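# Four arms build a leaning-block arch with keystone

## Task

Using blocks found among the objects on the table, put together an arch. The arms are mounted on the tabletop in the scene frame at roughly these spots (metres), with headings in degrees counter-clockwise from +x: arm1 at x=+0.65, y=+0.35, z=+0.72, heading -162; arm2 at x=-0.10, y=+0.65, z=+0.72, heading -63; arm3 at x=-0.65, y=-0.30, z=+0.72, heading +23; arm4 at x=+0.45, y=-0.65, z=+0.72, heading +106. Two blocks that match in shape and size act as the leaning blocks. Each stands upright on one of its ends (either end), resting flat on the table, and the two tilt toward each other. A third block, the keystone, sits centred between them on their slanted tops and touches both with no gap. The three blocks form one straight line, and no other loose object touches any of them. You may use any number of the arms. At the end, open the grippers and move the arms away. The arch must stand without help, because a structure held up only by a robot does not count.

## Robot and tools

Robots. There are four identical i2rt Big YAM arms named arm1, arm2, arm3 and arm4. Each has six joints, a two-finger gripper and a wrist camera. With joints 1 and 6 at zero and the hand level and pointing forward, the camera rides on top of the hand and looks toward the fingertips. The hand can reach about 1.0 m out from the joint 1 axis. Arms do not coordinate with one another, so if one is blocked or slow the rest keep going.

Frame. Everything shares one scene frame. Its origin is at floor level and +z is up. The arm feet sit on the tabletop near z=+0.72 at the positions listed in the task. The hand point lies midway between the fingertips. The hand's z axis runs along the fingers, and the fingers open and close along its y axis.

execute_actions. Argument actions is a list holding one action or nothing. An empty list simply reports state and images. An action is an object keyed by robot name. Under each name there is one key, joints, which maps joint names to absolute targets. These are positions to move to, not offsets. Joints are in radians and the gripper is in metres. Names and ranges: joint1_rad -2.879 to 2.879 (rotates the whole arm about its foot, positive is counter-clockwise seen from above, 0 points along the foot's heading); joint2_rad 0 to 3.141 (shoulder, 0 means the upper arm lies roughly level pointing back, increasing lifts it up and over forward); joint3_rad 0 to 3.019 (elbow, 0 means folded flat against the upper arm, increasing opens it); joint4_rad -1.692 to 1.57 (hand pitch, positive tips the fingers up); joint5_rad -1.57 to 1.57 (hand yaw, positive toward the arm's right); joint6_rad -2.094 to 2.094 (hand roll, positive is clockwise viewed from behind the hand); gripper_m 0 to 0.093 (fingertip separation). The tolerances used to decide that a joint arrived are ±0.045, ±0.14, ±0.09, ±0.055, ±0.03, ±0.035 and ±0.003 in that order. You may name any subset of joints and robots. Every named motion starts at the same moment, but they can finish at different times. Each joint moves at its own speed, so the hand can swing through a wide path between postures. A joint or robot you omit can still be driving toward an earlier target. Any unknown key or out-of-range number rejects the whole call and nothing moves. Argument cameras is a list drawn from arm1_cam_wrist, arm2_cam_wrist, arm3_cam_wrist, arm4_cam_wrist or all. Omitted, null or ["all"] returns every camera, and [] returns none. Example action: {"arm1": {"joints": {"gripper_m": 0.05}}, "arm2": {"joints": {"joint1_rad": 0.3}}}.

Results. You get each robot's state and one image per requested camera, captured when the call ends. The pictures line lists the cameras in the same order as the images. joint_positions gives the current joint values. Joint torques are the drive's total output in joint order, without the gripper. They are not zero in free air, they change with new commands, and they carry per-arm offset, scale and noise. Friction can either mask a load or imitate one. joint_status reports how each commanded motion finished. off_target means the joint stopped away from its target and may still be pushing. After contact_stop or time_out, the joint holds its resting point. The exception is time_out, where the joint keeps its target or a clipped one (up to 0.375, 0.375, 0.113, 0.225, 0.075, 0.3 rad away for joints 1 to 6), continues pushing, and will move there by itself if the way opens. To relieve that push, command its reported position. The line joint command not followed, usually with a cause line, means a self- and inter-arm collision check blocked that arm's joint targets. Its gripper target still runs, and those joints show not_followed. The arm may keep retrying those targets on later actions until you send targets that pass. Calls with no action never show this line. on_its_own lists what the call did not command, and its held at value is the target, not the position. Sending a target very close to the current value may produce no motion. A joint carrying a load sags.

wait: seconds, 0 to 10. Nothing new is commanded, and it returns the same report as an empty action. zoom_image: camera (a wrist camera name) and region [x0, y0, x1, y1] in pixels from the image's top-left corner, at most 504 by 504. It magnifies that camera's latest full image. finished_scene: pass the number of the current scene. It ends the scene for good after the last command has been held, and it tells you whether the task succeeded. A reply with no tool call also ends the work.

Cautions. Motions keep running while you compose a reply. The arms do not stop on contact and can press hard. Avoid robot-to-robot presses and hard hits. The collision check can act too late and ignores fingers, gripper housings and cameras when judging between arms. Contact through a held or free object is not counted. Steady pushing or holding heats motors. A MOTOR HOT line appears at 85 °C. At 100 °C an OVER-TEMPERATURE FAULT drops that arm, and its unfinished keys read limit_stop_at_motor_heat; resend those targets afterward. A reported stop causes later execute_actions, wait and finished_scene calls in the same reply to be skipped. Don't drop, slam or knock objects, and never push anything out of the work area. Objects may occasionally get a brief external nudge.

Each tool is called after ">>>" as a command line: name --argument value for each argument, lists and objects as JSON in quotes; but a table of rows of numbers goes row by row, as --pt "numbers of a row", without its own name.

## Session

>>> execute_actions --actions '[]'

Scene clock: 0.00 s.
Joint torques (N m, as the arm reports them, + toward a larger angle): no reading
Motor temperatures (°C, as the motors report them): arm1=[28 27 26 26 29 28] | arm2=[29 29 26 29 29 26] | arm3=[27 28 29 29 30 26] | arm4=[28 28 26 29 29 30]
arm1.joint_positions: joint1_rad=-0.223 joint2_rad=+0.493 joint3_rad=+1.496 joint4_rad=-1.269 joint5_rad=+0.115 joint6_rad=-0.158 gripper_m=+0.094
arm1.joint_status: not commanded
arm1.hand: x=+0.4938 y=+0.3553 z=+1.3976 quat_wxyz=(+0.070, -0.789, -0.061, +0.607) (m; scene frame)
arm2.joint_positions: joint1_rad=-0.640 joint2_rad=+0.605 joint3_rad=+1.627 joint4_rad=-1.309 joint5_rad=-0.114 joint6_rad=-0.386 gripper_m=+0.094
arm2.joint_status: not commanded
arm2.hand: x=-0.1004 y=+0.4654 z=+1.3877 quat_wxyz=(-0.330, -0.467, -0.652, +0.499) (m; scene frame)
arm3.joint_positions: joint1_rad=+0.333 joint2_rad=+0.371 joint3_rad=+1.502 joint4_rad=-1.543 joint5_rad=-0.224 joint6_rad=-0.657 gripper_m=+0.095
arm3.joint_status: not commanded
arm3.hand: x=-0.6195 y=-0.2172 z=+1.3959 quat_wxyz=(-0.542, +0.568, -0.612, -0.097) (m; scene frame)
arm4.joint_positions: joint1_rad=+0.384 joint2_rad=+0.343 joint3_rad=+1.315 joint4_rad=-1.497 joint5_rad=-0.059 joint6_rad=+0.134 gripper_m=+0.095
arm4.joint_status: not commanded
arm4.hand: x=+0.3711 y=-0.5632 z=+1.2746 quat_wxyz=(-0.152, +0.765, -0.409, -0.474) (m; scene frame)
pictures: arm1_cam_wrist, arm2_cam_wrist, arm3_cam_wrist, arm4_cam_wrist
Images, in order (width x height): arm1_cam_wrist 616x616, arm2_cam_wrist 616x616, arm3_cam_wrist 616x616, arm4_cam_wrist 616x616.

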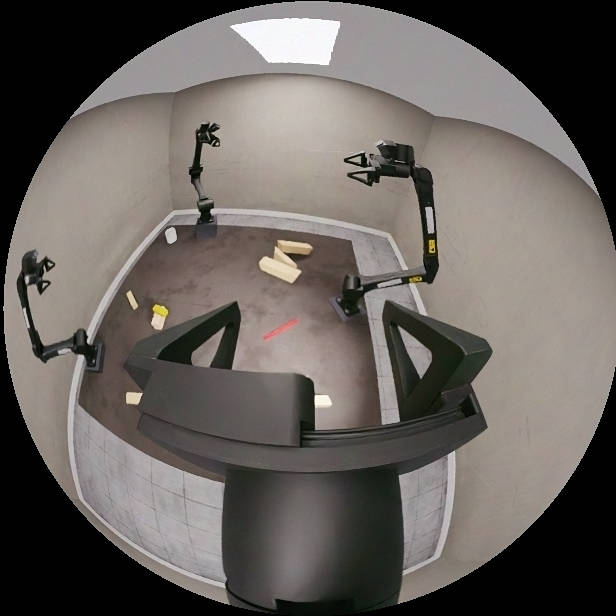

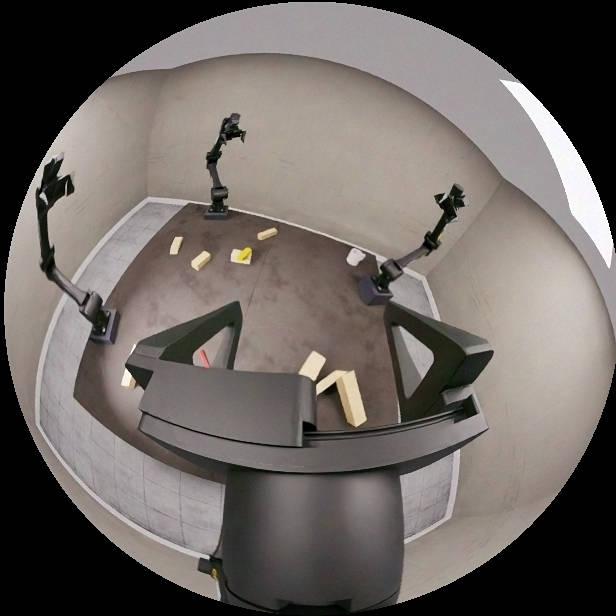

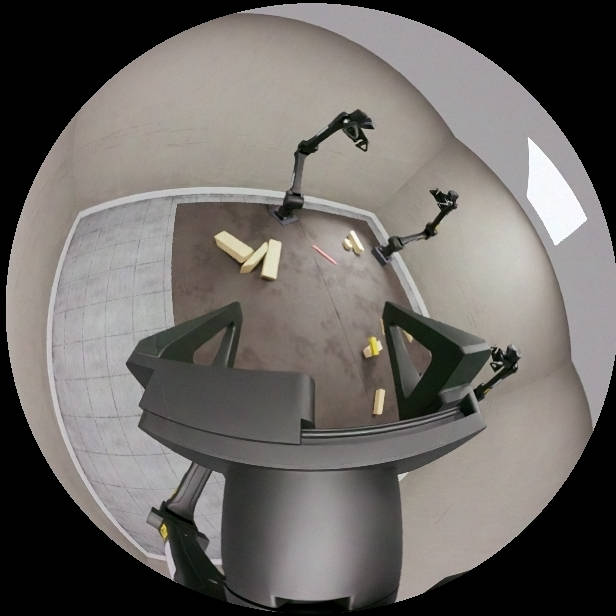

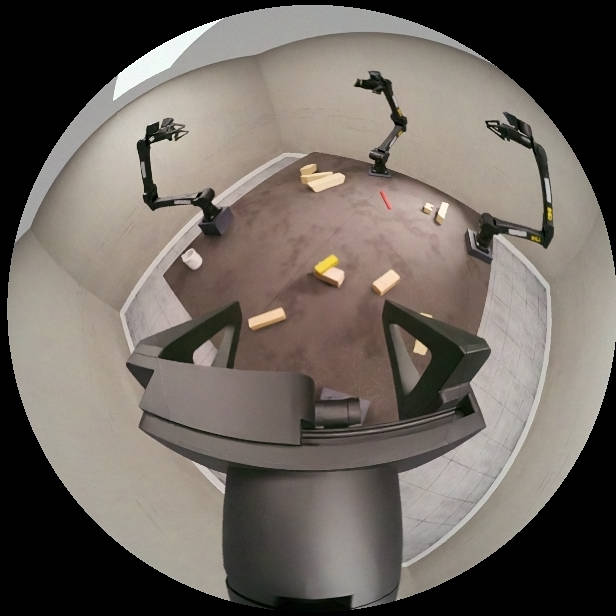

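>>> zoom_image --camera "arm3_cam_wrist" --region '[190, 200, 430, 420]'

>>> zoom_image --camera "arm4_cam_wrist" --region '[230, 150, 470, 370]'

>>> zoom_image --camera "arm2_cam_wrist" --region '[110, 210, 400, 440]'

Region (190, 200, 430, 420) of arm3_cam_wrist's 616x616 image, scaled by 2.100, with more detail than that image has; it fills the top 462 rows of this view, and the rest is white.

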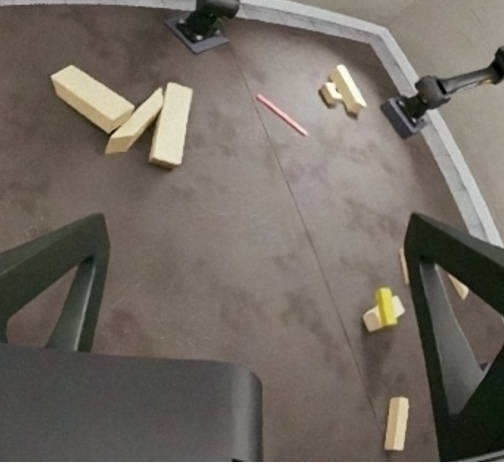

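Region (230, 150, 470, 370) of arm4_cam_wrist's 616x616 image, scaled by 2.100, with more detail than that image has; it fills the top 462 rows of this view, and the rest is white.

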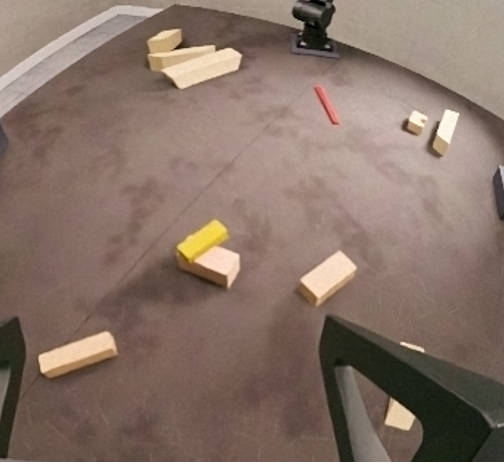

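Region (110, 210, 400, 440) of arm2_cam_wrist's 616x616 image, scaled by 1.738, with more detail than that image has; it fills the top 400 rows of this view, and the rest is white.

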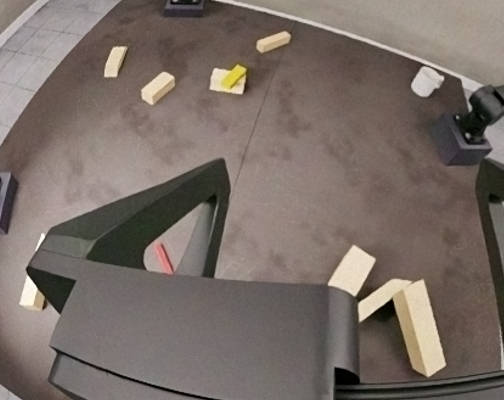

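>>> execute_actions --actions '[{"arm1":{"joints":{"joint1_rad":0,"joint2_rad":1.2,"joint3_rad":1.4,"joint4_rad":-1.5,"joint5_rad":0,"joint6_rad":0}},"arm2":{"joints":{"joint1_rad":0,"joint2_rad":1.5,"joint3_rad":1.4,"joint4_rad":-1.3,"joint5_rad":0,"joint6_rad":0}},"arm3":{"joints":{"joint1_rad":0,"joint2_rad":1.0,"joint3_rad":1.0,"joint4_rad":-1.3,"joint5_rad":0,"joint6_rad":0}},"arm4":{"joints":{"joint1_rad":0,"joint2_rad":1.5,"joint3_rad":1.8,"joint4_rad":-1.6,"joint5_rad":0,"joint6_rad":0}}}]'

Scene clock: 3.00 s.
Joint torques (N m, as the arm reports them, + toward a larger angle): arm1=[ 0.59 -9.63 11.21 -0.32 -0.08  0.09] | arm2=[ -2.02 -13.85  11.35   0.96  -0.09   0.12] | arm3=[ 0.01 -5.86 10.98  0.9   0.19  0.12] | arm4=[ -2.6  -14.53  10.64   0.39  -0.09  -0.05]
Motor temperatures (°C, as the motors report them): arm1=[28 27 26 26 29 28] | arm2=[29 29 26 30 29 26] | arm3=[27 28 30 29 30 26] | arm4=[28 28 27 29 29 30]
arm1.joint_positions: joint1_rad=-0.007 joint2_rad=+1.210 joint3_rad=+1.386 joint4_rad=-1.487 joint5_rad=+0.002 joint6_rad=-0.010 gripper_m=+0.094
arm1.joint_status: all done
arm1.hand: x=+0.2809 y=+0.2355 z=+1.1101 quat_wxyz=(-0.016, -0.979, -0.152, +0.132) (m; scene frame)
arm2.joint_positions: joint1_rad=+0.006 joint2_rad=+1.486 joint3_rad=+1.385 joint4_rad=-1.302 joint5_rad=+0.001 joint6_rad=-0.012 gripper_m=+0.094
arm2.joint_status: all done
arm2.hand: x=+0.1290 y=+0.2293 z=+0.9580 quat_wxyz=(-0.065, -0.506, -0.859, +0.045) (m; scene frame)
arm3.joint_positions: joint1_rad=+0.010 joint2_rad=+1.011 joint3_rad=+0.984 joint4_rad=-1.312 joint5_rad=-0.002 joint6_rad=-0.011 gripper_m=+0.095
arm3.joint_status: all done
arm3.hand: x=-0.3574 y=-0.1858 z=+1.0557 quat_wxyz=(-0.116, +0.185, -0.976, -0.017) (m; scene frame)
arm4.joint_positions: joint1_rad=+0.011 joint2_rad=+1.496 joint3_rad=+1.775 joint4_rad=-1.596 joint5_rad=-0.002 joint6_rad=+0.011 gripper_m=+0.095
arm4.joint_status: all done
arm4.hand: x=+0.2974 y=-0.1826 z=+1.1370 quat_wxyz=(-0.067, +0.802, -0.585, -0.102) (m; scene frame)
pictures: arm1_cam_wrist, arm2_cam_wrist, arm3_cam_wrist, arm4_cam_wrist
Images, in order (width x height): arm1_cam_wrist 616x616, arm2_cam_wrist 616x616, arm3_cam_wrist 616x616, arm4_cam_wrist 616x616.

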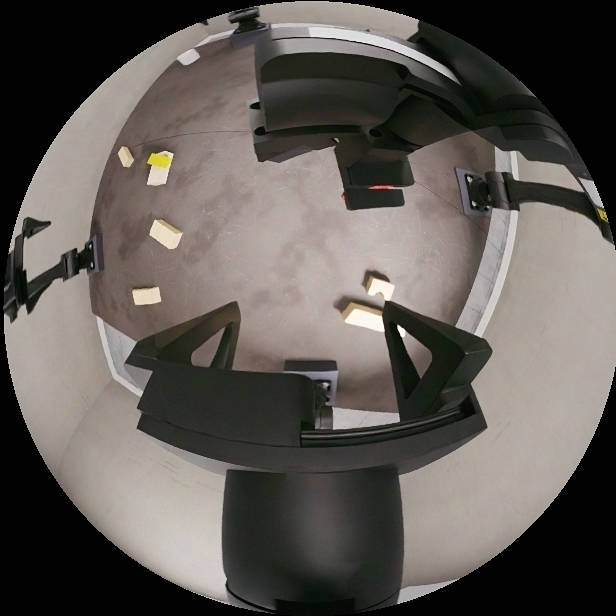

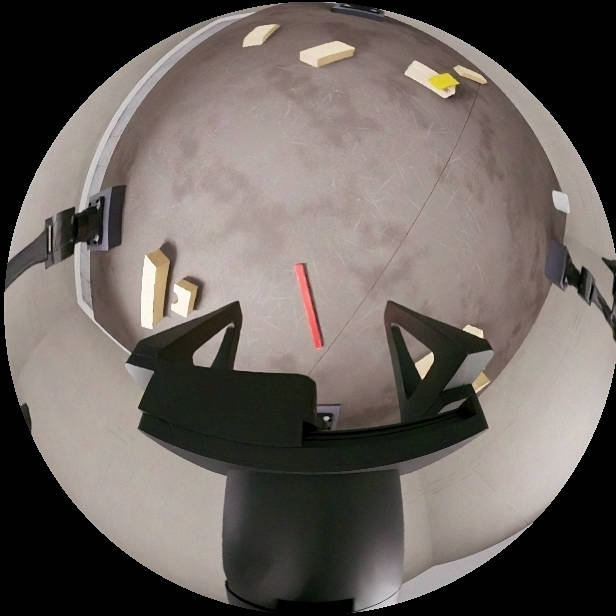

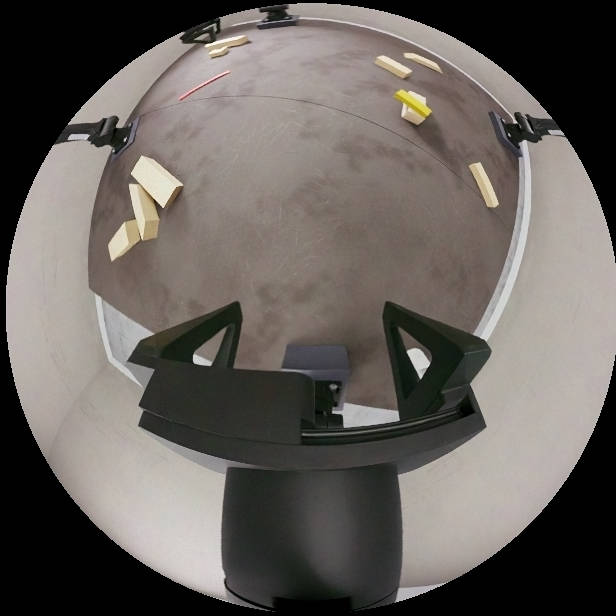

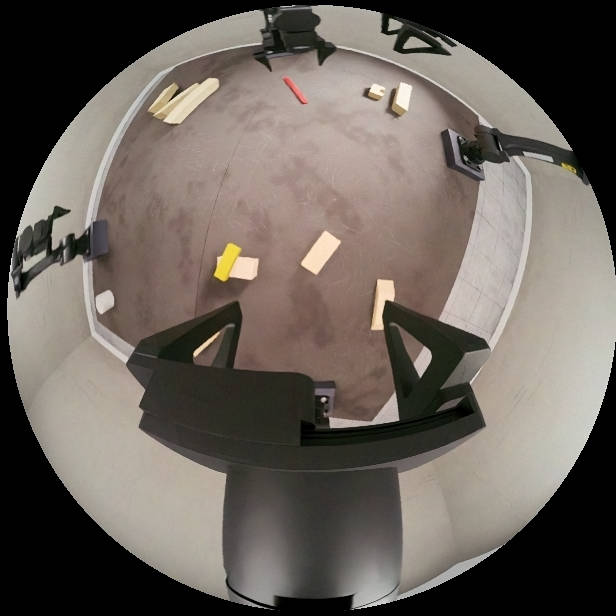

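>>> execute_actions --actions '[{"arm1":{"joints":{"joint1_rad":-0.75,"joint2_rad":1.3,"joint3_rad":1.3,"joint4_rad":-1.3}},"arm2":{"joints":{"joint1_rad":0.3,"joint2_rad":0.6,"joint3_rad":1.0,"joint4_rad":-1.5}},"arm3":{"joints":{"joint1_rad":0.85,"joint2_rad":1.5,"joint3_rad":1.5,"joint4_rad":-1.3}},"arm4":{"joints":{"joint1_rad":0.3,"joint2_rad":1.2,"joint3_rad":1.1,"joint4_rad":-1.2}}}]'

Scene clock: 7.47 s.
Joint torques (N m, as the arm reports them, + toward a larger angle): arm1=[ 0.92 -8.86  9.96  0.96 -0.06  0.07] | arm2=[-2.06  0.54  9.7   1.15 -0.03  0.11] | arm3=[  0.73 -13.95  14.53   0.79   0.11   0.09] | arm4=[ -2.96 -10.49  10.16   1.03  -0.11  -0.05]
Motor temperatures (°C, as the motors report them): arm1=[28 27 27 26 29 28] | arm2=[29 29 27 30 29 26] | arm3=[27 28 31 29 30 26] | arm4=[28 28 28 29 29 30]
arm1.joint_positions: joint1_rad=-0.760 joint2_rad=+1.285 joint3_rad=+1.301 joint4_rad=-1.317 joint5_rad=+0.001 joint6_rad=-0.008 gripper_m=+0.094
arm1.joint_status: all done
arm1.hand: x=+0.2705 y=+0.5380 z=+1.0551 quat_wxyz=(+0.032, -0.966, +0.220, +0.135) (m; scene frame)
arm2.joint_positions: joint1_rad=+0.306 joint2_rad=+0.599 joint3_rad=+1.004 joint4_rad=-1.493 joint5_rad=-0.001 joint6_rad=-0.010 gripper_m=+0.094
arm2.joint_status: all done
arm2.hand: x=+0.0556 y=+0.5013 z=+1.0603 quat_wxyz=(-0.214, -0.363, -0.902, +0.092) (m; scene frame)
arm3.joint_positions: joint1_rad=+0.853 joint2_rad=+1.510 joint3_rad=+1.444 joint4_rad=-1.308 joint5_rad=+0.000 joint6_rad=-0.009 gripper_m=+0.095
arm3.joint_status: all done
arm3.hand: x=-0.4764 y=+0.1649 z=+1.0605 quat_wxyz=(-0.081, +0.569, -0.817, -0.051) (m; scene frame)
arm4.joint_positions: joint1_rad=+0.311 joint2_rad=+1.208 joint3_rad=+1.085 joint4_rad=-1.211 joint5_rad=-0.002 joint6_rad=+0.009 gripper_m=+0.095
arm4.joint_status: all done
arm4.hand: x=+0.2259 y=-0.3343 z=+0.9814 quat_wxyz=(-0.047, +0.881, -0.459, -0.105) (m; scene frame)
pictures: arm1_cam_wrist, arm2_cam_wrist, arm3_cam_wrist, arm4_cam_wrist
joint command not followed: on one or more control steps a check withheld the commanded joint targets of the arm1 arm, and it was not sent them on those steps.
cause: the commanded joint targets would bring a part of the robot too close to another arm (this arm's wrist (the part past joint 4) and the other arm's forearm (the part past joint 3)); next, command targets that bring no part of the robot closer to that arm.
Images, in order (width x height): arm1_cam_wrist 616x616, arm2_cam_wrist 616x616, arm3_cam_wrist 616x616, arm4_cam_wrist 616x616.

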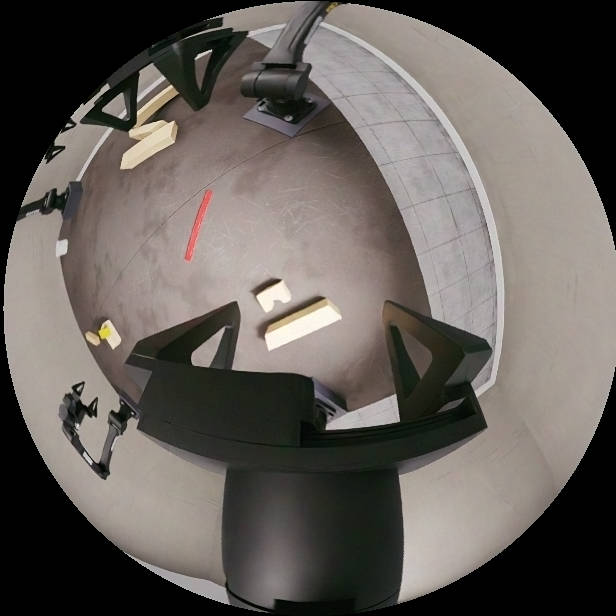

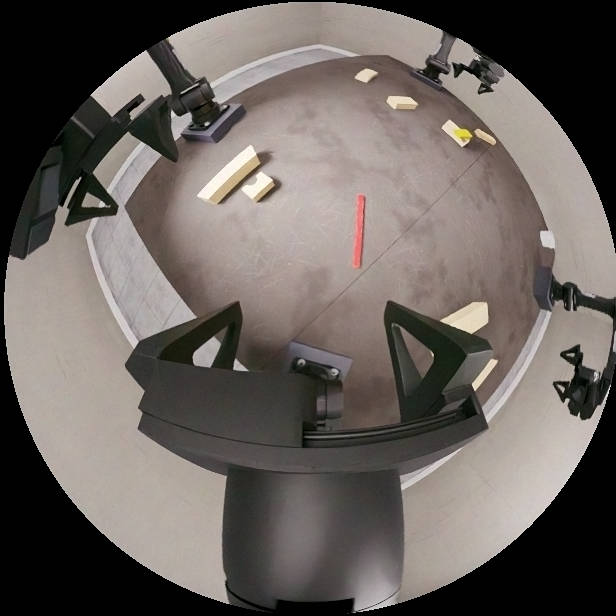

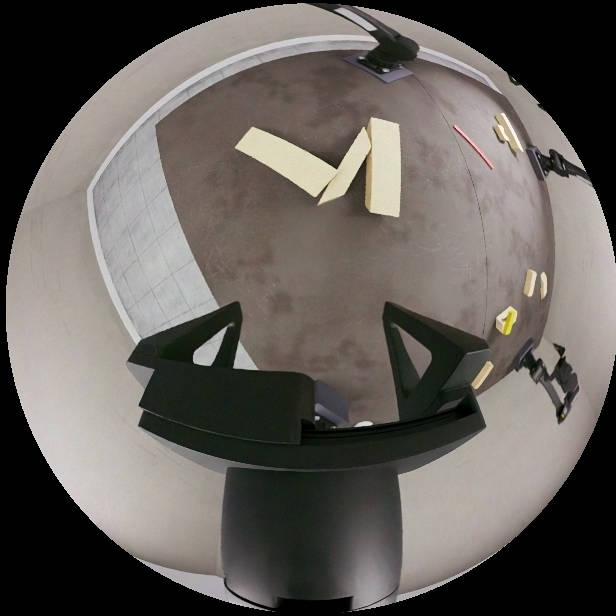

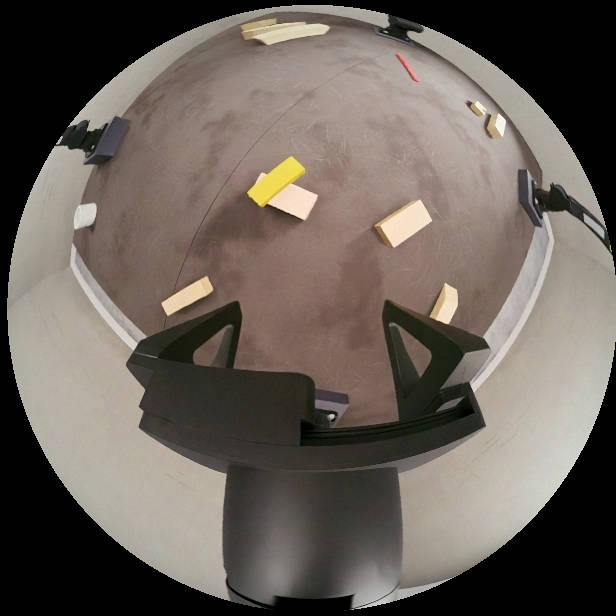

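>>> zoom_image --camera "arm3_cam_wrist" --region '[220, 100, 420, 240]'

>>> zoom_image --camera "arm1_cam_wrist" --region '[230, 260, 370, 360]'

>>> zoom_image --camera "arm4_cam_wrist" --region '[150, 140, 480, 350]'

Region (220, 100, 420, 240) of arm3_cam_wrist's 616x616 image, scaled by 2.520, with more detail than that image has; it fills the top 353 rows of this view, and the rest is white.

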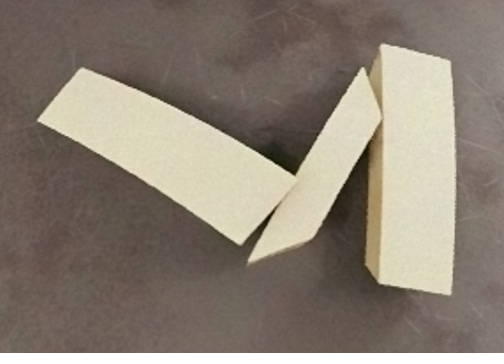

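Region (230, 260, 370, 360) of arm1_cam_wrist's 616x616 image, scaled by 3.600, with more detail than that image has; it fills the top 360 rows of this view, and the rest is white.

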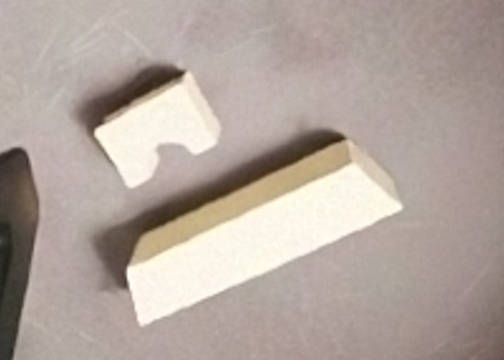

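Region (150, 140, 480, 350) of arm4_cam_wrist's 616x616 image, scaled by 1.527, with more detail than that image has; it fills the top 321 rows of this view, and the rest is white.

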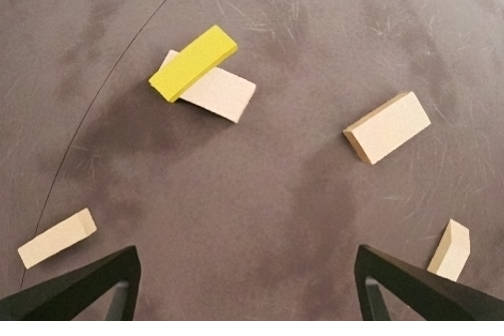

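>>> execute_actions --actions '[{"arm2":{"joints":{"joint1_rad":-1.3}},"arm3":{"joints":{"joint1_rad":-0.3,"joint2_rad":1.0,"joint3_rad":1.2}},"arm1":{"joints":{"joint2_rad":1.55,"joint3_rad":1.3,"joint4_rad":-0.9}},"arm4":{"joints":{"joint1_rad":0.2,"joint2_rad":1.5,"joint3_rad":1.25,"joint4_rad":-1.0}}}]' --cameras '["arm1_cam_wrist","arm4_cam_wrist","arm2_cam_wrist"]'

>>> execute_actions --actions '[{"arm2":{"joints":{"joint2_rad":1.2,"joint3_rad":1.1,"joint4_rad":-1.3}}}]' --cameras '["arm2_cam_wrist"]'

Scene clock: 33.07 s.
Joint torques (N m, as the arm reports them, + toward a larger angle): arm1=[  0.9  -15.98  10.99   1.23  -0.05   0.06] | arm2=[-2.11  0.97  9.64  1.18 -0.08  0.09] | arm3=[ 0.59 -5.23  9.57  1.22  0.06  0.08] | arm4=[ -1.68 -15.    11.46   0.92  -0.18  -0.04]
Motor temperatures (°C, as the motors report them): arm1=[28 27 29 26 29 28] | arm2=[29 29 28 30 29 26] | arm3=[27 29 36 29 30 26] | arm4=[28 28 31 29 29 30]
arm1.joint_positions: joint1_rad=-0.760 joint2_rad=+1.566 joint3_rad=+1.287 joint4_rad=-0.919 joint5_rad=+0.001 joint6_rad=-0.008 gripper_m=+0.094
arm1.joint_status: all done
arm1.hand: x=+0.1645 y=+0.5898 z=+0.9494 quat_wxyz=(+0.044, -0.957, +0.218, +0.185) (m; scene frame)
arm2.joint_positions: joint1_rad=-1.294 joint2_rad=+0.599 joint3_rad=+1.004 joint4_rad=-1.493 joint5_rad=+0.000 joint6_rad=-0.009 gripper_m=+0.094
arm2.joint_status: all done
arm2.hand: x=-0.2495 y=+0.5040 z=+1.0643 quat_wxyz=(-0.084, -0.898, -0.367, +0.227) (m; scene frame)
arm3.joint_positions: joint1_rad=-0.292 joint2_rad=+0.991 joint3_rad=+1.205 joint4_rad=-1.306 joint5_rad=+0.001 joint6_rad=-0.008 gripper_m=+0.095
arm3.joint_status: all done
arm3.hand: x=-0.2972 y=-0.2761 z=+1.1661 quat_wxyz=(-0.240, +0.035, -0.970, -0.002) (m; scene frame)
arm4.joint_positions: joint1_rad=+0.200 joint2_rad=+1.509 joint3_rad=+1.215 joint4_rad=-1.009 joint5_rad=-0.001 joint6_rad=+0.009 gripper_m=+0.095
arm4.joint_status: all done
arm4.hand: x=+0.2088 y=-0.2163 z=+0.9220 quat_wxyz=(-0.061, +0.853, -0.506, -0.115) (m; scene frame)
pictures: arm1_cam_wrist, arm2_cam_wrist, arm4_cam_wrist
Images, in order (width x height): arm1_cam_wrist 616x616, arm2_cam_wrist 616x616, arm4_cam_wrist 616x616.

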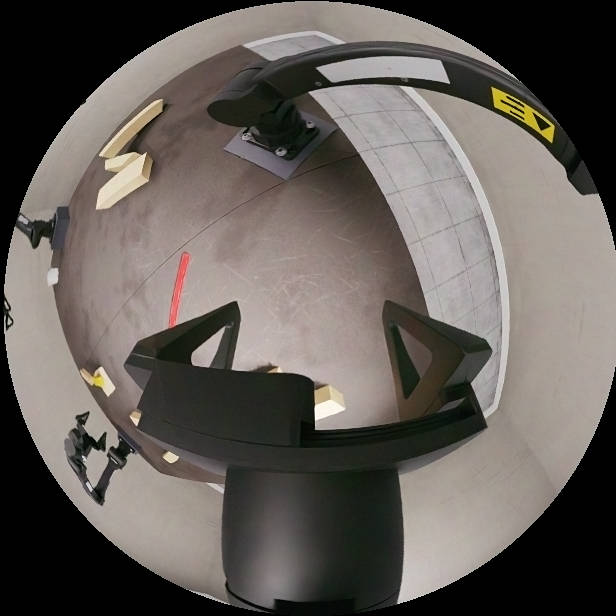

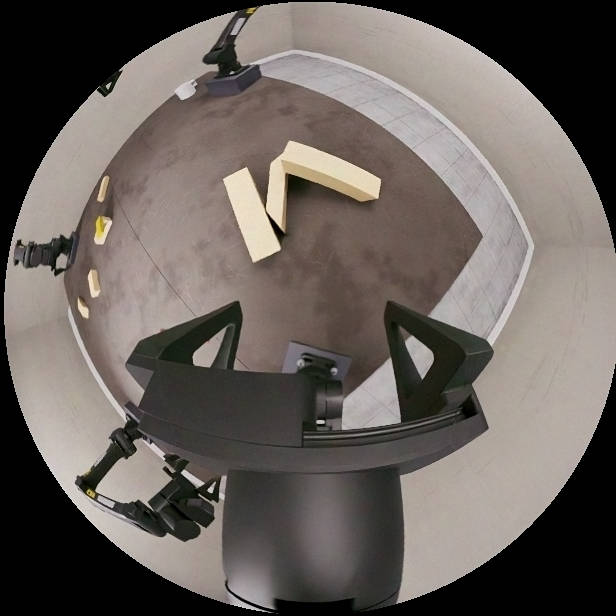

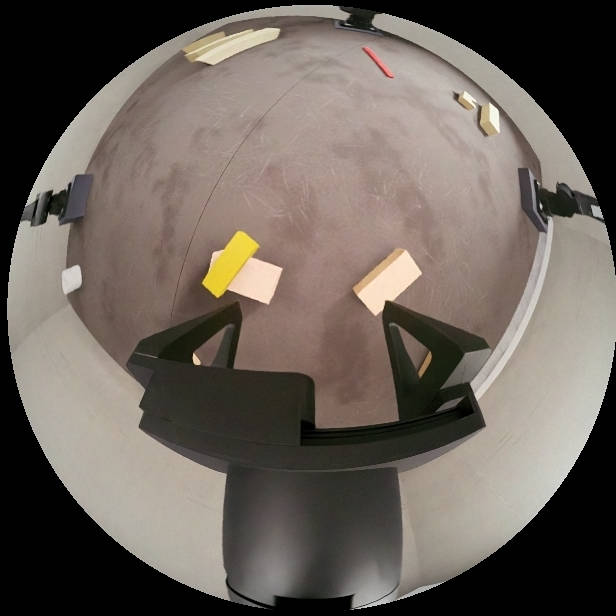

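Scene clock: 34.53 s.
Joint torques (N m, as the arm reports them, + toward a larger angle): arm1=[  0.95 -16.03  11.06   1.21  -0.05   0.08] | arm2=[-2.15 -9.35 11.62  1.16 -0.08  0.1 ] | arm3=[ 0.21 -4.82  9.46  1.17  0.05  0.12] | arm4=[ -1.73 -15.64  11.36   0.95  -0.15   0.  ]
Motor temperatures (°C, as the motors report them): arm1=[28 27 29 26 29 28] | arm2=[29 29 28 30 29 26] | arm3=[27 29 36 29 30 26] | arm4=[28 28 31 29 29 30]
arm1.joint_positions: joint1_rad=-0.760 joint2_rad=+1.566 joint3_rad=+1.287 joint4_rad=-0.919 joint5_rad=+0.001 joint6_rad=-0.008 gripper_m=+0.094
arm1.joint_status: not commanded
arm1.hand: x=+0.1645 y=+0.5898 z=+0.9494 quat_wxyz=(+0.044, -0.957, +0.218, +0.185) (m; scene frame)
arm2.joint_positions: joint1_rad=-1.294 joint2_rad=+1.202 joint3_rad=+1.081 joint4_rad=-1.308 joint5_rad=+0.000 joint6_rad=-0.009 gripper_m=+0.094
arm2.joint_status: all done
arm2.hand: x=-0.3592 y=+0.4009 z=+0.9511 quat_wxyz=(-0.022, -0.924, -0.376, +0.071) (m; scene frame)
arm3.joint_positions: joint1_rad=-0.292 joint2_rad=+0.991 joint3_rad=+1.205 joint4_rad=-1.306 joint5_rad=+0.001 joint6_rad=-0.008 gripper_m=+0.095
arm3.joint_status: not commanded
arm3.hand: x=-0.2972 y=-0.2761 z=+1.1661 quat_wxyz=(-0.240, +0.035, -0.970, -0.002) (m; scene frame)
arm4.joint_positions: joint1_rad=+0.200 joint2_rad=+1.509 joint3_rad=+1.215 joint4_rad=-1.009 joint5_rad=-0.001 joint6_rad=+0.009 gripper_m=+0.095
arm4.joint_status: not commanded
arm4.hand: x=+0.2088 y=-0.2163 z=+0.9220 quat_wxyz=(-0.061, +0.853, -0.506, -0.115) (m; scene frame)
pictures: arm2_cam_wrist
Images, in order (width x height): arm2_cam_wrist 616x616.

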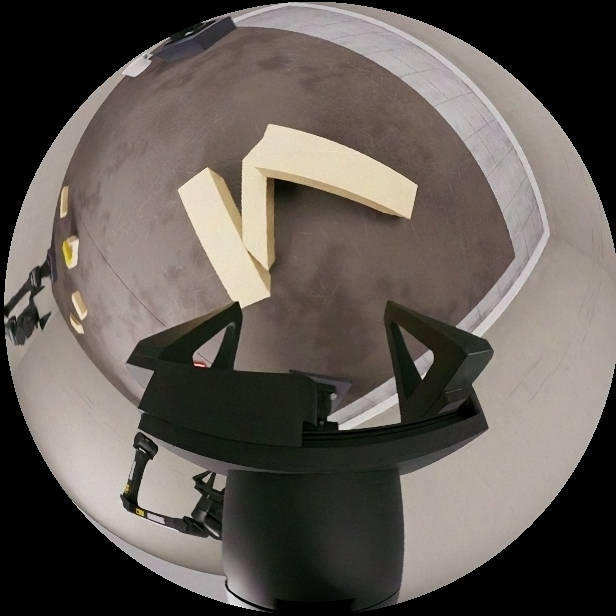

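>>> execute_actions --actions '[{"arm2":{"joints":{"joint1_rad":-1.45,"joint2_rad":0.5,"joint3_rad":0.4,"joint4_rad":-0.5}},"arm1":{"joints":{"joint1_rad":-0.6,"joint2_rad":0.6,"joint3_rad":0.45,"joint4_rad":-0.5}},"arm4":{"joints":{"joint1_rad":0.2,"joint2_rad":0.6,"joint3_rad":0.45,"joint4_rad":-0.5}},"arm3":{"joints":{"joint1_rad":0.75,"joint2_rad":0.6,"joint3_rad":0.6,"joint4_rad":-0.5}}}]'

Scene clock: 36.80 s.
Joint torques (N m, as the arm reports them, + toward a larger angle): arm1=[-1.09 -1.48 11.4   2.04  0.04  0.07] | arm2=[-1.16 -0.46 11.3   2.86 -0.08  0.08] | arm3=[ 1.71 -1.27 11.    2.85  0.05  0.08] | arm4=[-1.96 -2.34 10.27  2.   -0.17 -0.04]
Motor temperatures (°C, as the motors report them): arm1=[28 27 29 26 29 28] | arm2=[29 29 28 30 29 26] | arm3=[27 29 36 29 30 26] | arm4=[28 28 31 29 29 30]
arm1.joint_positions: joint1_rad=-0.590 joint2_rad=+0.605 joint3_rad=+0.443 joint4_rad=-0.521 joint5_rad=-0.001 joint6_rad=-0.008 gripper_m=+0.094
arm1.joint_status: all done
arm1.hand: x=+0.3499 y=+0.4391 z=+0.9567 quat_wxyz=(+0.063, -0.893, +0.125, +0.428) (m; scene frame)
arm2.joint_positions: joint1_rad=-1.453 joint2_rad=+0.509 joint3_rad=+0.399 joint4_rad=-0.516 joint5_rad=+0.000 joint6_rad=-0.009 gripper_m=+0.094
arm2.joint_status: all done
arm2.hand: x=-0.3473 y=+0.4792 z=+0.9210 quat_wxyz=(-0.130, -0.846, -0.271, +0.440) (m; scene frame)
arm3.joint_positions: joint1_rad=+0.740 joint2_rad=+0.597 joint3_rad=+0.599 joint4_rad=-0.530 joint5_rad=+0.000 joint6_rad=-0.008 gripper_m=+0.095
arm3.joint_status: all done
arm3.hand: x=-0.4967 y=+0.0051 z=+1.0913 quat_wxyz=(-0.427, +0.457, -0.739, -0.253) (m; scene frame)
arm4.joint_positions: joint1_rad=+0.200 joint2_rad=+0.601 joint3_rad=+0.445 joint4_rad=-0.516 joint5_rad=-0.001 joint6_rad=+0.009 gripper_m=+0.095
arm4.joint_status: all done
arm4.hand: x=+0.2964 y=-0.3725 z=+0.9465 quat_wxyz=(-0.212, +0.775, -0.462, -0.375) (m; scene frame)
pictures: arm1_cam_wrist, arm2_cam_wrist, arm3_cam_wrist, arm4_cam_wrist
Images, in order (width x height): arm1_cam_wrist 616x616, arm2_cam_wrist 616x616, arm3_cam_wrist 616x616, arm4_cam_wrist 616x616.

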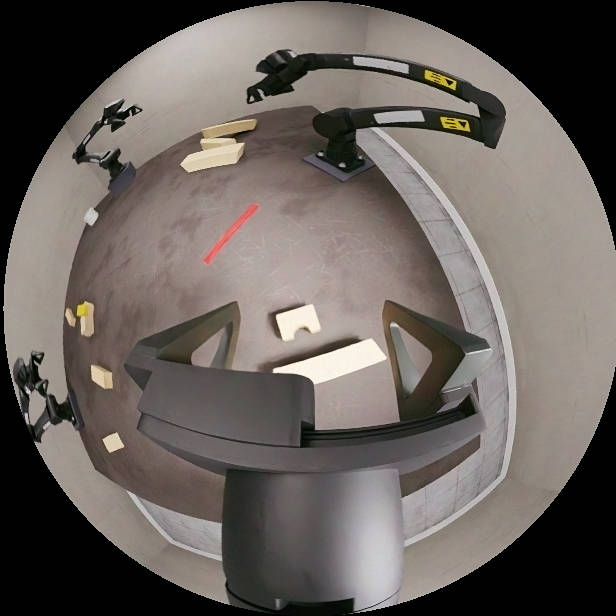

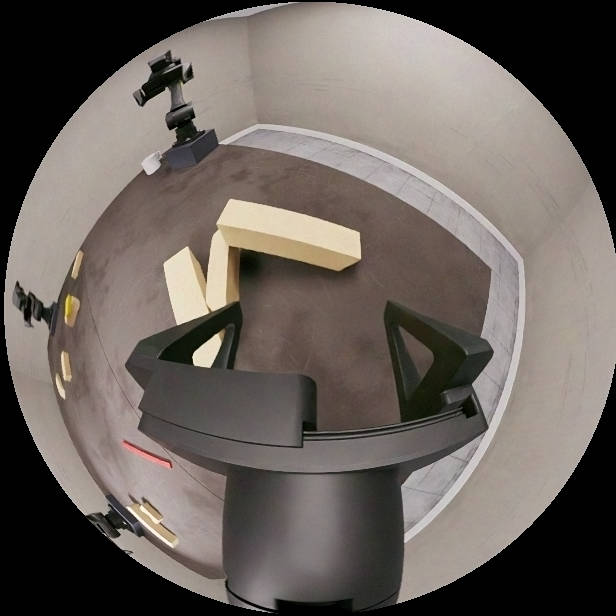

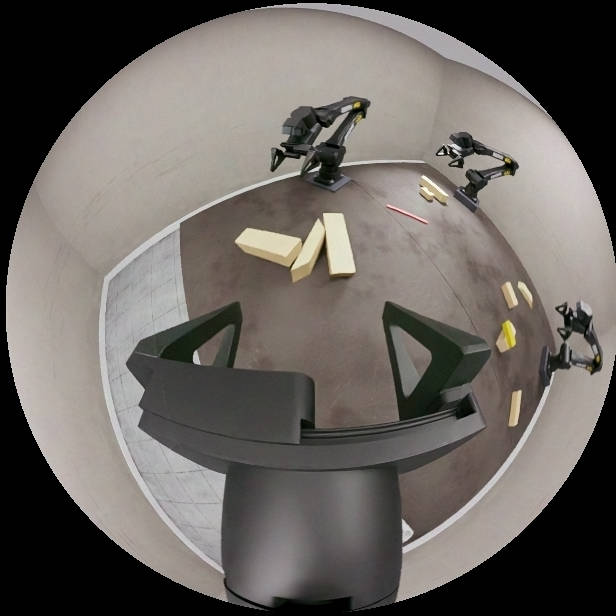

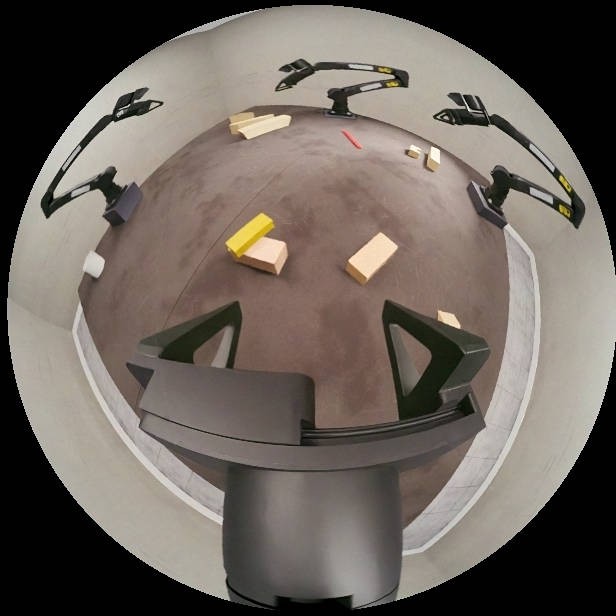

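>>> zoom_image --camera "arm3_cam_wrist" --region '[220, 190, 380, 300]'

>>> zoom_image --camera "arm2_cam_wrist" --region '[140, 170, 400, 380]'

>>> zoom_image --camera "arm1_cam_wrist" --region '[160, 100, 290, 190]'

>>> zoom_image --camera "arm3_cam_wrist" --region '[380, 160, 560, 440]'

Region (220, 190, 380, 300) of arm3_cam_wrist's 616x616 image, scaled by 3.150, with more detail than that image has; it fills the top 346 rows of this view, and the rest is white.

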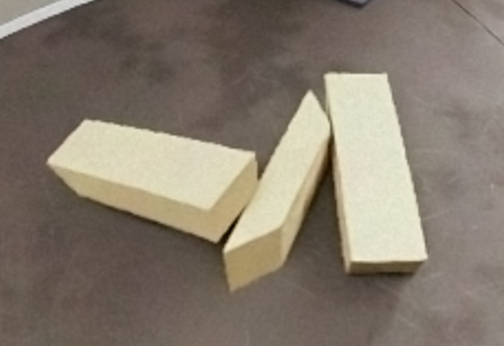

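Region (140, 170, 400, 380) of arm2_cam_wrist's 616x616 image, scaled by 1.938, with more detail than that image has; it fills the top 407 rows of this view, and the rest is white.

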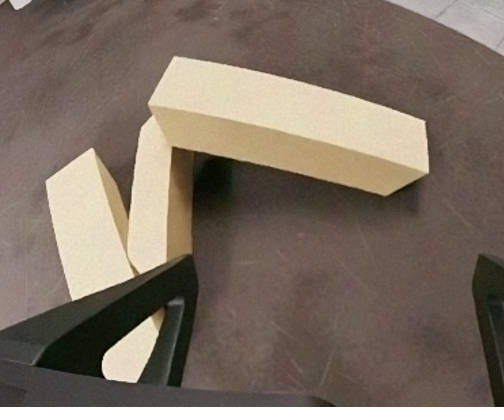

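Region (160, 100, 290, 190) of arm1_cam_wrist's 616x616 image, scaled by 3.877, with more detail than that image has; it fills the top 349 rows of this view, and the rest is white.

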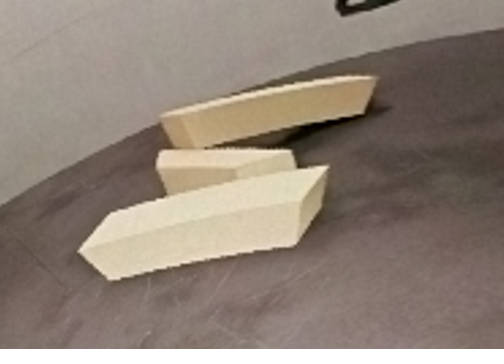

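Region (380, 160, 560, 440) of arm3_cam_wrist's 616x616 image, scaled by 1.800, with more detail than that image has; it fills the left 324 columns of this view, and the rest is white.

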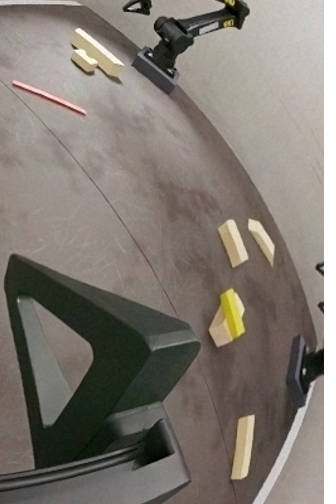

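>>> execute_actions --actions '[{"arm2":{"joints":{"joint1_rad":-0.2,"joint2_rad":0.6,"joint3_rad":0.8,"joint4_rad":-1.2}},"arm3":{"joints":{"joint1_rad":0.94,"joint2_rad":1.3,"joint3_rad":1.5,"joint4_rad":-1.4}}}]' --cameras '[]'

>>> execute_actions --actions '[{"arm3":{"joints":{"joint2_rad":2.134,"joint3_rad":1.953,"joint4_rad":-1.39}}}]' --cameras '["arm3_cam_wrist","arm2_cam_wrist"]'

Scene clock: 44.33 s.
Joint torques (N m, as the arm reports them, + toward a larger angle): arm1=[-1.19 -1.48 11.41  2.02  0.05  0.07] | arm2=[-0.85 -0.79 12.77  1.15 -0.03  0.08] | arm3=[  1.27 -10.42  14.25  -0.1    0.12   0.08] | arm4=[-1.89 -1.97 10.37  1.96 -0.13 -0.03]
Motor temperatures (°C, as the motors report them): arm1=[28 27 30 26 29 28] | arm2=[29 29 29 30 29 26] | arm3=[27 28 36 29 30 26] | arm4=[28 28 32 29 29 30]
arm1.joint_positions: joint1_rad=-0.590 joint2_rad=+0.605 joint3_rad=+0.443 joint4_rad=-0.521 joint5_rad=-0.001 joint6_rad=-0.008 gripper_m=+0.094
arm1.joint_status: not commanded
arm1.hand: x=+0.3499 y=+0.4391 z=+0.9567 quat_wxyz=(+0.063, -0.893, +0.125, +0.428) (m; scene frame)
arm2.joint_positions: joint1_rad=-0.205 joint2_rad=+0.604 joint3_rad=+0.772 joint4_rad=-1.190 joint5_rad=-0.001 joint6_rad=-0.009 gripper_m=+0.094
arm2.joint_status: all done
arm2.hand: x=-0.0266 y=+0.4073 z=+0.9837 quat_wxyz=(-0.210, -0.574, -0.774, +0.166) (m; scene frame)
arm3.joint_positions: joint1_rad=+0.933 joint2_rad=+1.300 joint3_rad=+1.450 joint4_rad=-1.382 joint5_rad=+0.000 joint6_rad=-0.008 gripper_m=+0.095
arm3.joint_status: all done
arm3.hand: x=-0.5287 y=+0.1299 z=+1.1528 quat_wxyz=(-0.135, +0.595, -0.786, -0.096) (m; scene frame)
arm4.joint_positions: joint1_rad=+0.200 joint2_rad=+0.601 joint3_rad=+0.445 joint4_rad=-0.516 joint5_rad=-0.001 joint6_rad=+0.009 gripper_m=+0.095
arm4.joint_status: not commanded
arm4.hand: x=+0.2964 y=-0.3725 z=+0.9465 quat_wxyz=(-0.212, +0.775, -0.462, -0.375) (m; scene frame)
pictures: none
No camera images: the call's "cameras" was empty. Leave "cameras" out to get every camera's image.

Scene clock: 46.00 s.
Joint torques (N m, as the arm reports them, + toward a larger angle): arm1=[-1.08 -1.37 11.37  2.01  0.04  0.07] | arm2=[-0.9  -0.67 12.83  1.16 -0.03  0.09] | arm3=[  1.78 -21.74  12.3   -0.35   0.1    0.06] | arm4=[-1.83 -1.86 10.26  1.89 -0.12 -0.03]
Motor temperatures (°C, as the motors report them): arm1=[28 27 30 26 29 28] | arm2=[29 29 29 30 29 26] | arm3=[27 29 36 29 30 26] | arm4=[28 28 32 29 29 30]
arm1.joint_positions: joint1_rad=-0.590 joint2_rad=+0.605 joint3_rad=+0.443 joint4_rad=-0.521 joint5_rad=-0.001 joint6_rad=-0.008 gripper_m=+0.094
arm1.joint_status: not commanded
arm1.hand: x=+0.3499 y=+0.4391 z=+0.9567 quat_wxyz=(+0.063, -0.893, +0.125, +0.428) (m; scene frame)
arm2.joint_positions: joint1_rad=-0.205 joint2_rad=+0.604 joint3_rad=+0.772 joint4_rad=-1.190 joint5_rad=-0.001 joint6_rad=-0.009 gripper_m=+0.094
arm2.joint_status: not commanded
arm2.hand: x=-0.0266 y=+0.4073 z=+0.9837 quat_wxyz=(-0.210, -0.574, -0.774, +0.166) (m; scene frame)
arm3.joint_positions: joint1_rad=+0.933 joint2_rad=+2.155 joint3_rad=+1.912 joint4_rad=-1.382 joint5_rad=+0.000 joint6_rad=-0.008 gripper_m=+0.095
arm3.joint_status: all done
arm3.hand: x=-0.4711 y=+0.3191 z=+0.8844 quat_wxyz=(+0.022, +0.603, -0.797, +0.021) (m; scene frame)
arm4.joint_positions: joint1_rad=+0.200 joint2_rad=+0.601 joint3_rad=+0.445 joint4_rad=-0.516 joint5_rad=-0.001 joint6_rad=+0.009 gripper_m=+0.095
arm4.joint_status: not commanded
arm4.hand: x=+0.2964 y=-0.3725 z=+0.9465 quat_wxyz=(-0.212, +0.775, -0.462, -0.375) (m; scene frame)
pictures: arm2_cam_wrist, arm3_cam_wrist
Images, in order (width x height): arm2_cam_wrist 616x616, arm3_cam_wrist 616x616.

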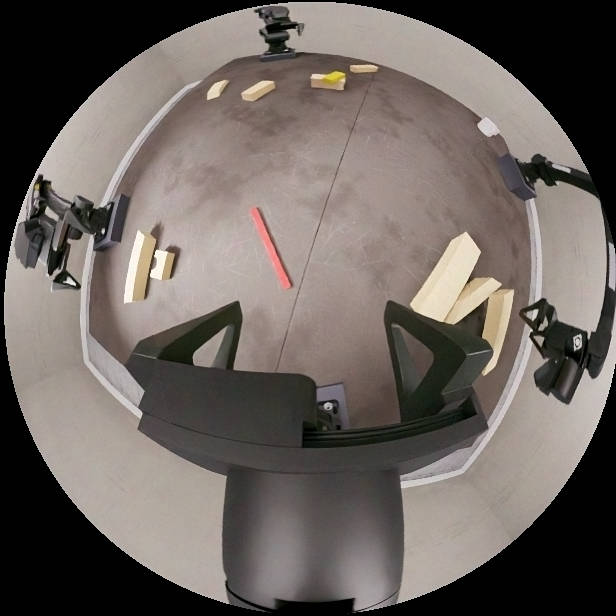

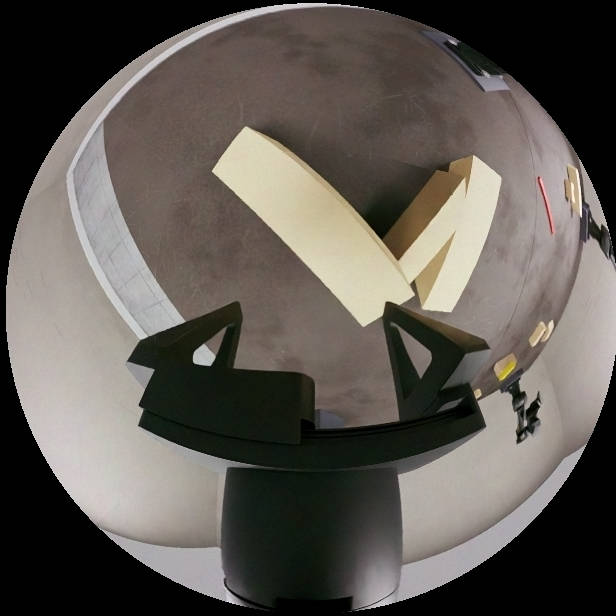

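>>> execute_actions --actions '[{"arm3":{"joints":{"joint1_rad":0.915,"joint2_rad":2.19,"joint3_rad":1.93,"joint4_rad":-1.25,"joint6_rad":-0.785}}}]' --cameras '["arm3_cam_wrist"]'

Scene clock: 48.70 s.
Joint torques (N m, as the arm reports them, + toward a larger angle): arm1=[-1.14 -1.31 11.4   2.04  0.04  0.07] | arm2=[-1.   -0.74 12.85  1.14 -0.04  0.09] | arm3=[ -0.38 -18.89  10.5    1.01   0.01  -0.08] | arm4=[-1.47 -2.08 10.25  2.02 -0.18 -0.02]
Motor temperatures (°C, as the motors report them): arm1=[28 27 30 26 29 28] | arm2=[29 29 29 30 29 26] | arm3=[27 29 36 29 30 26] | arm4=[28 28 32 29 29 30]
arm1.joint_positions: joint1_rad=-0.590 joint2_rad=+0.605 joint3_rad=+0.443 joint4_rad=-0.521 joint5_rad=-0.001 joint6_rad=-0.008 gripper_m=+0.094
arm1.joint_status: not commanded
arm1.hand: x=+0.3499 y=+0.4391 z=+0.9567 quat_wxyz=(+0.063, -0.893, +0.125, +0.428) (m; scene frame)
arm2.joint_positions: joint1_rad=-0.205 joint2_rad=+0.604 joint3_rad=+0.772 joint4_rad=-1.190 joint5_rad=-0.001 joint6_rad=-0.009 gripper_m=+0.094
arm2.joint_status: not commanded
arm2.hand: x=-0.0266 y=+0.4073 z=+0.9837 quat_wxyz=(-0.210, -0.574, -0.774, +0.166) (m; scene frame)
arm3.joint_positions: joint1_rad=+0.928 joint2_rad=+2.174 joint3_rad=+1.912 joint4_rad=-1.269 joint5_rad=+0.000 joint6_rad=-0.774 gripper_m=+0.095
arm3.joint_status: all done
arm3.hand: x=-0.4607 y=+0.3437 z=+0.8721 quat_wxyz=(-0.017, +0.856, -0.516, +0.000) (m; scene frame)
arm4.joint_positions: joint1_rad=+0.200 joint2_rad=+0.601 joint3_rad=+0.445 joint4_rad=-0.516 joint5_rad=-0.001 joint6_rad=+0.009 gripper_m=+0.095
arm4.joint_status: not commanded
arm4.hand: x=+0.2964 y=-0.3725 z=+0.9465 quat_wxyz=(-0.212, +0.775, -0.462, -0.375) (m; scene frame)
pictures: arm3_cam_wrist
Images, in order (width x height): arm3_cam_wrist 616x616.

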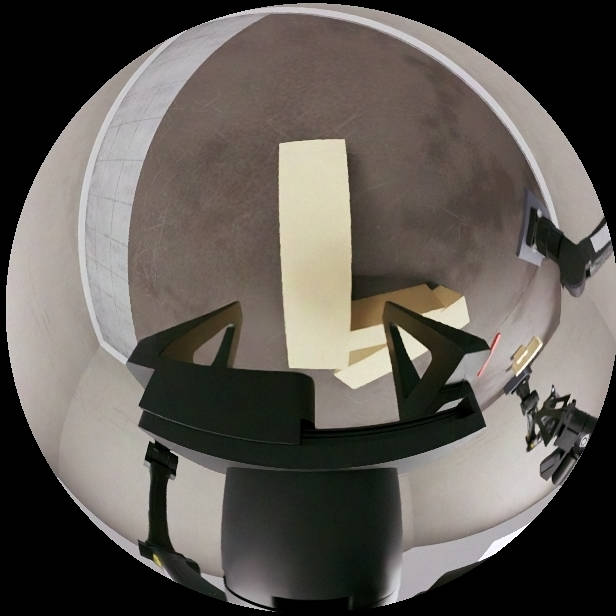

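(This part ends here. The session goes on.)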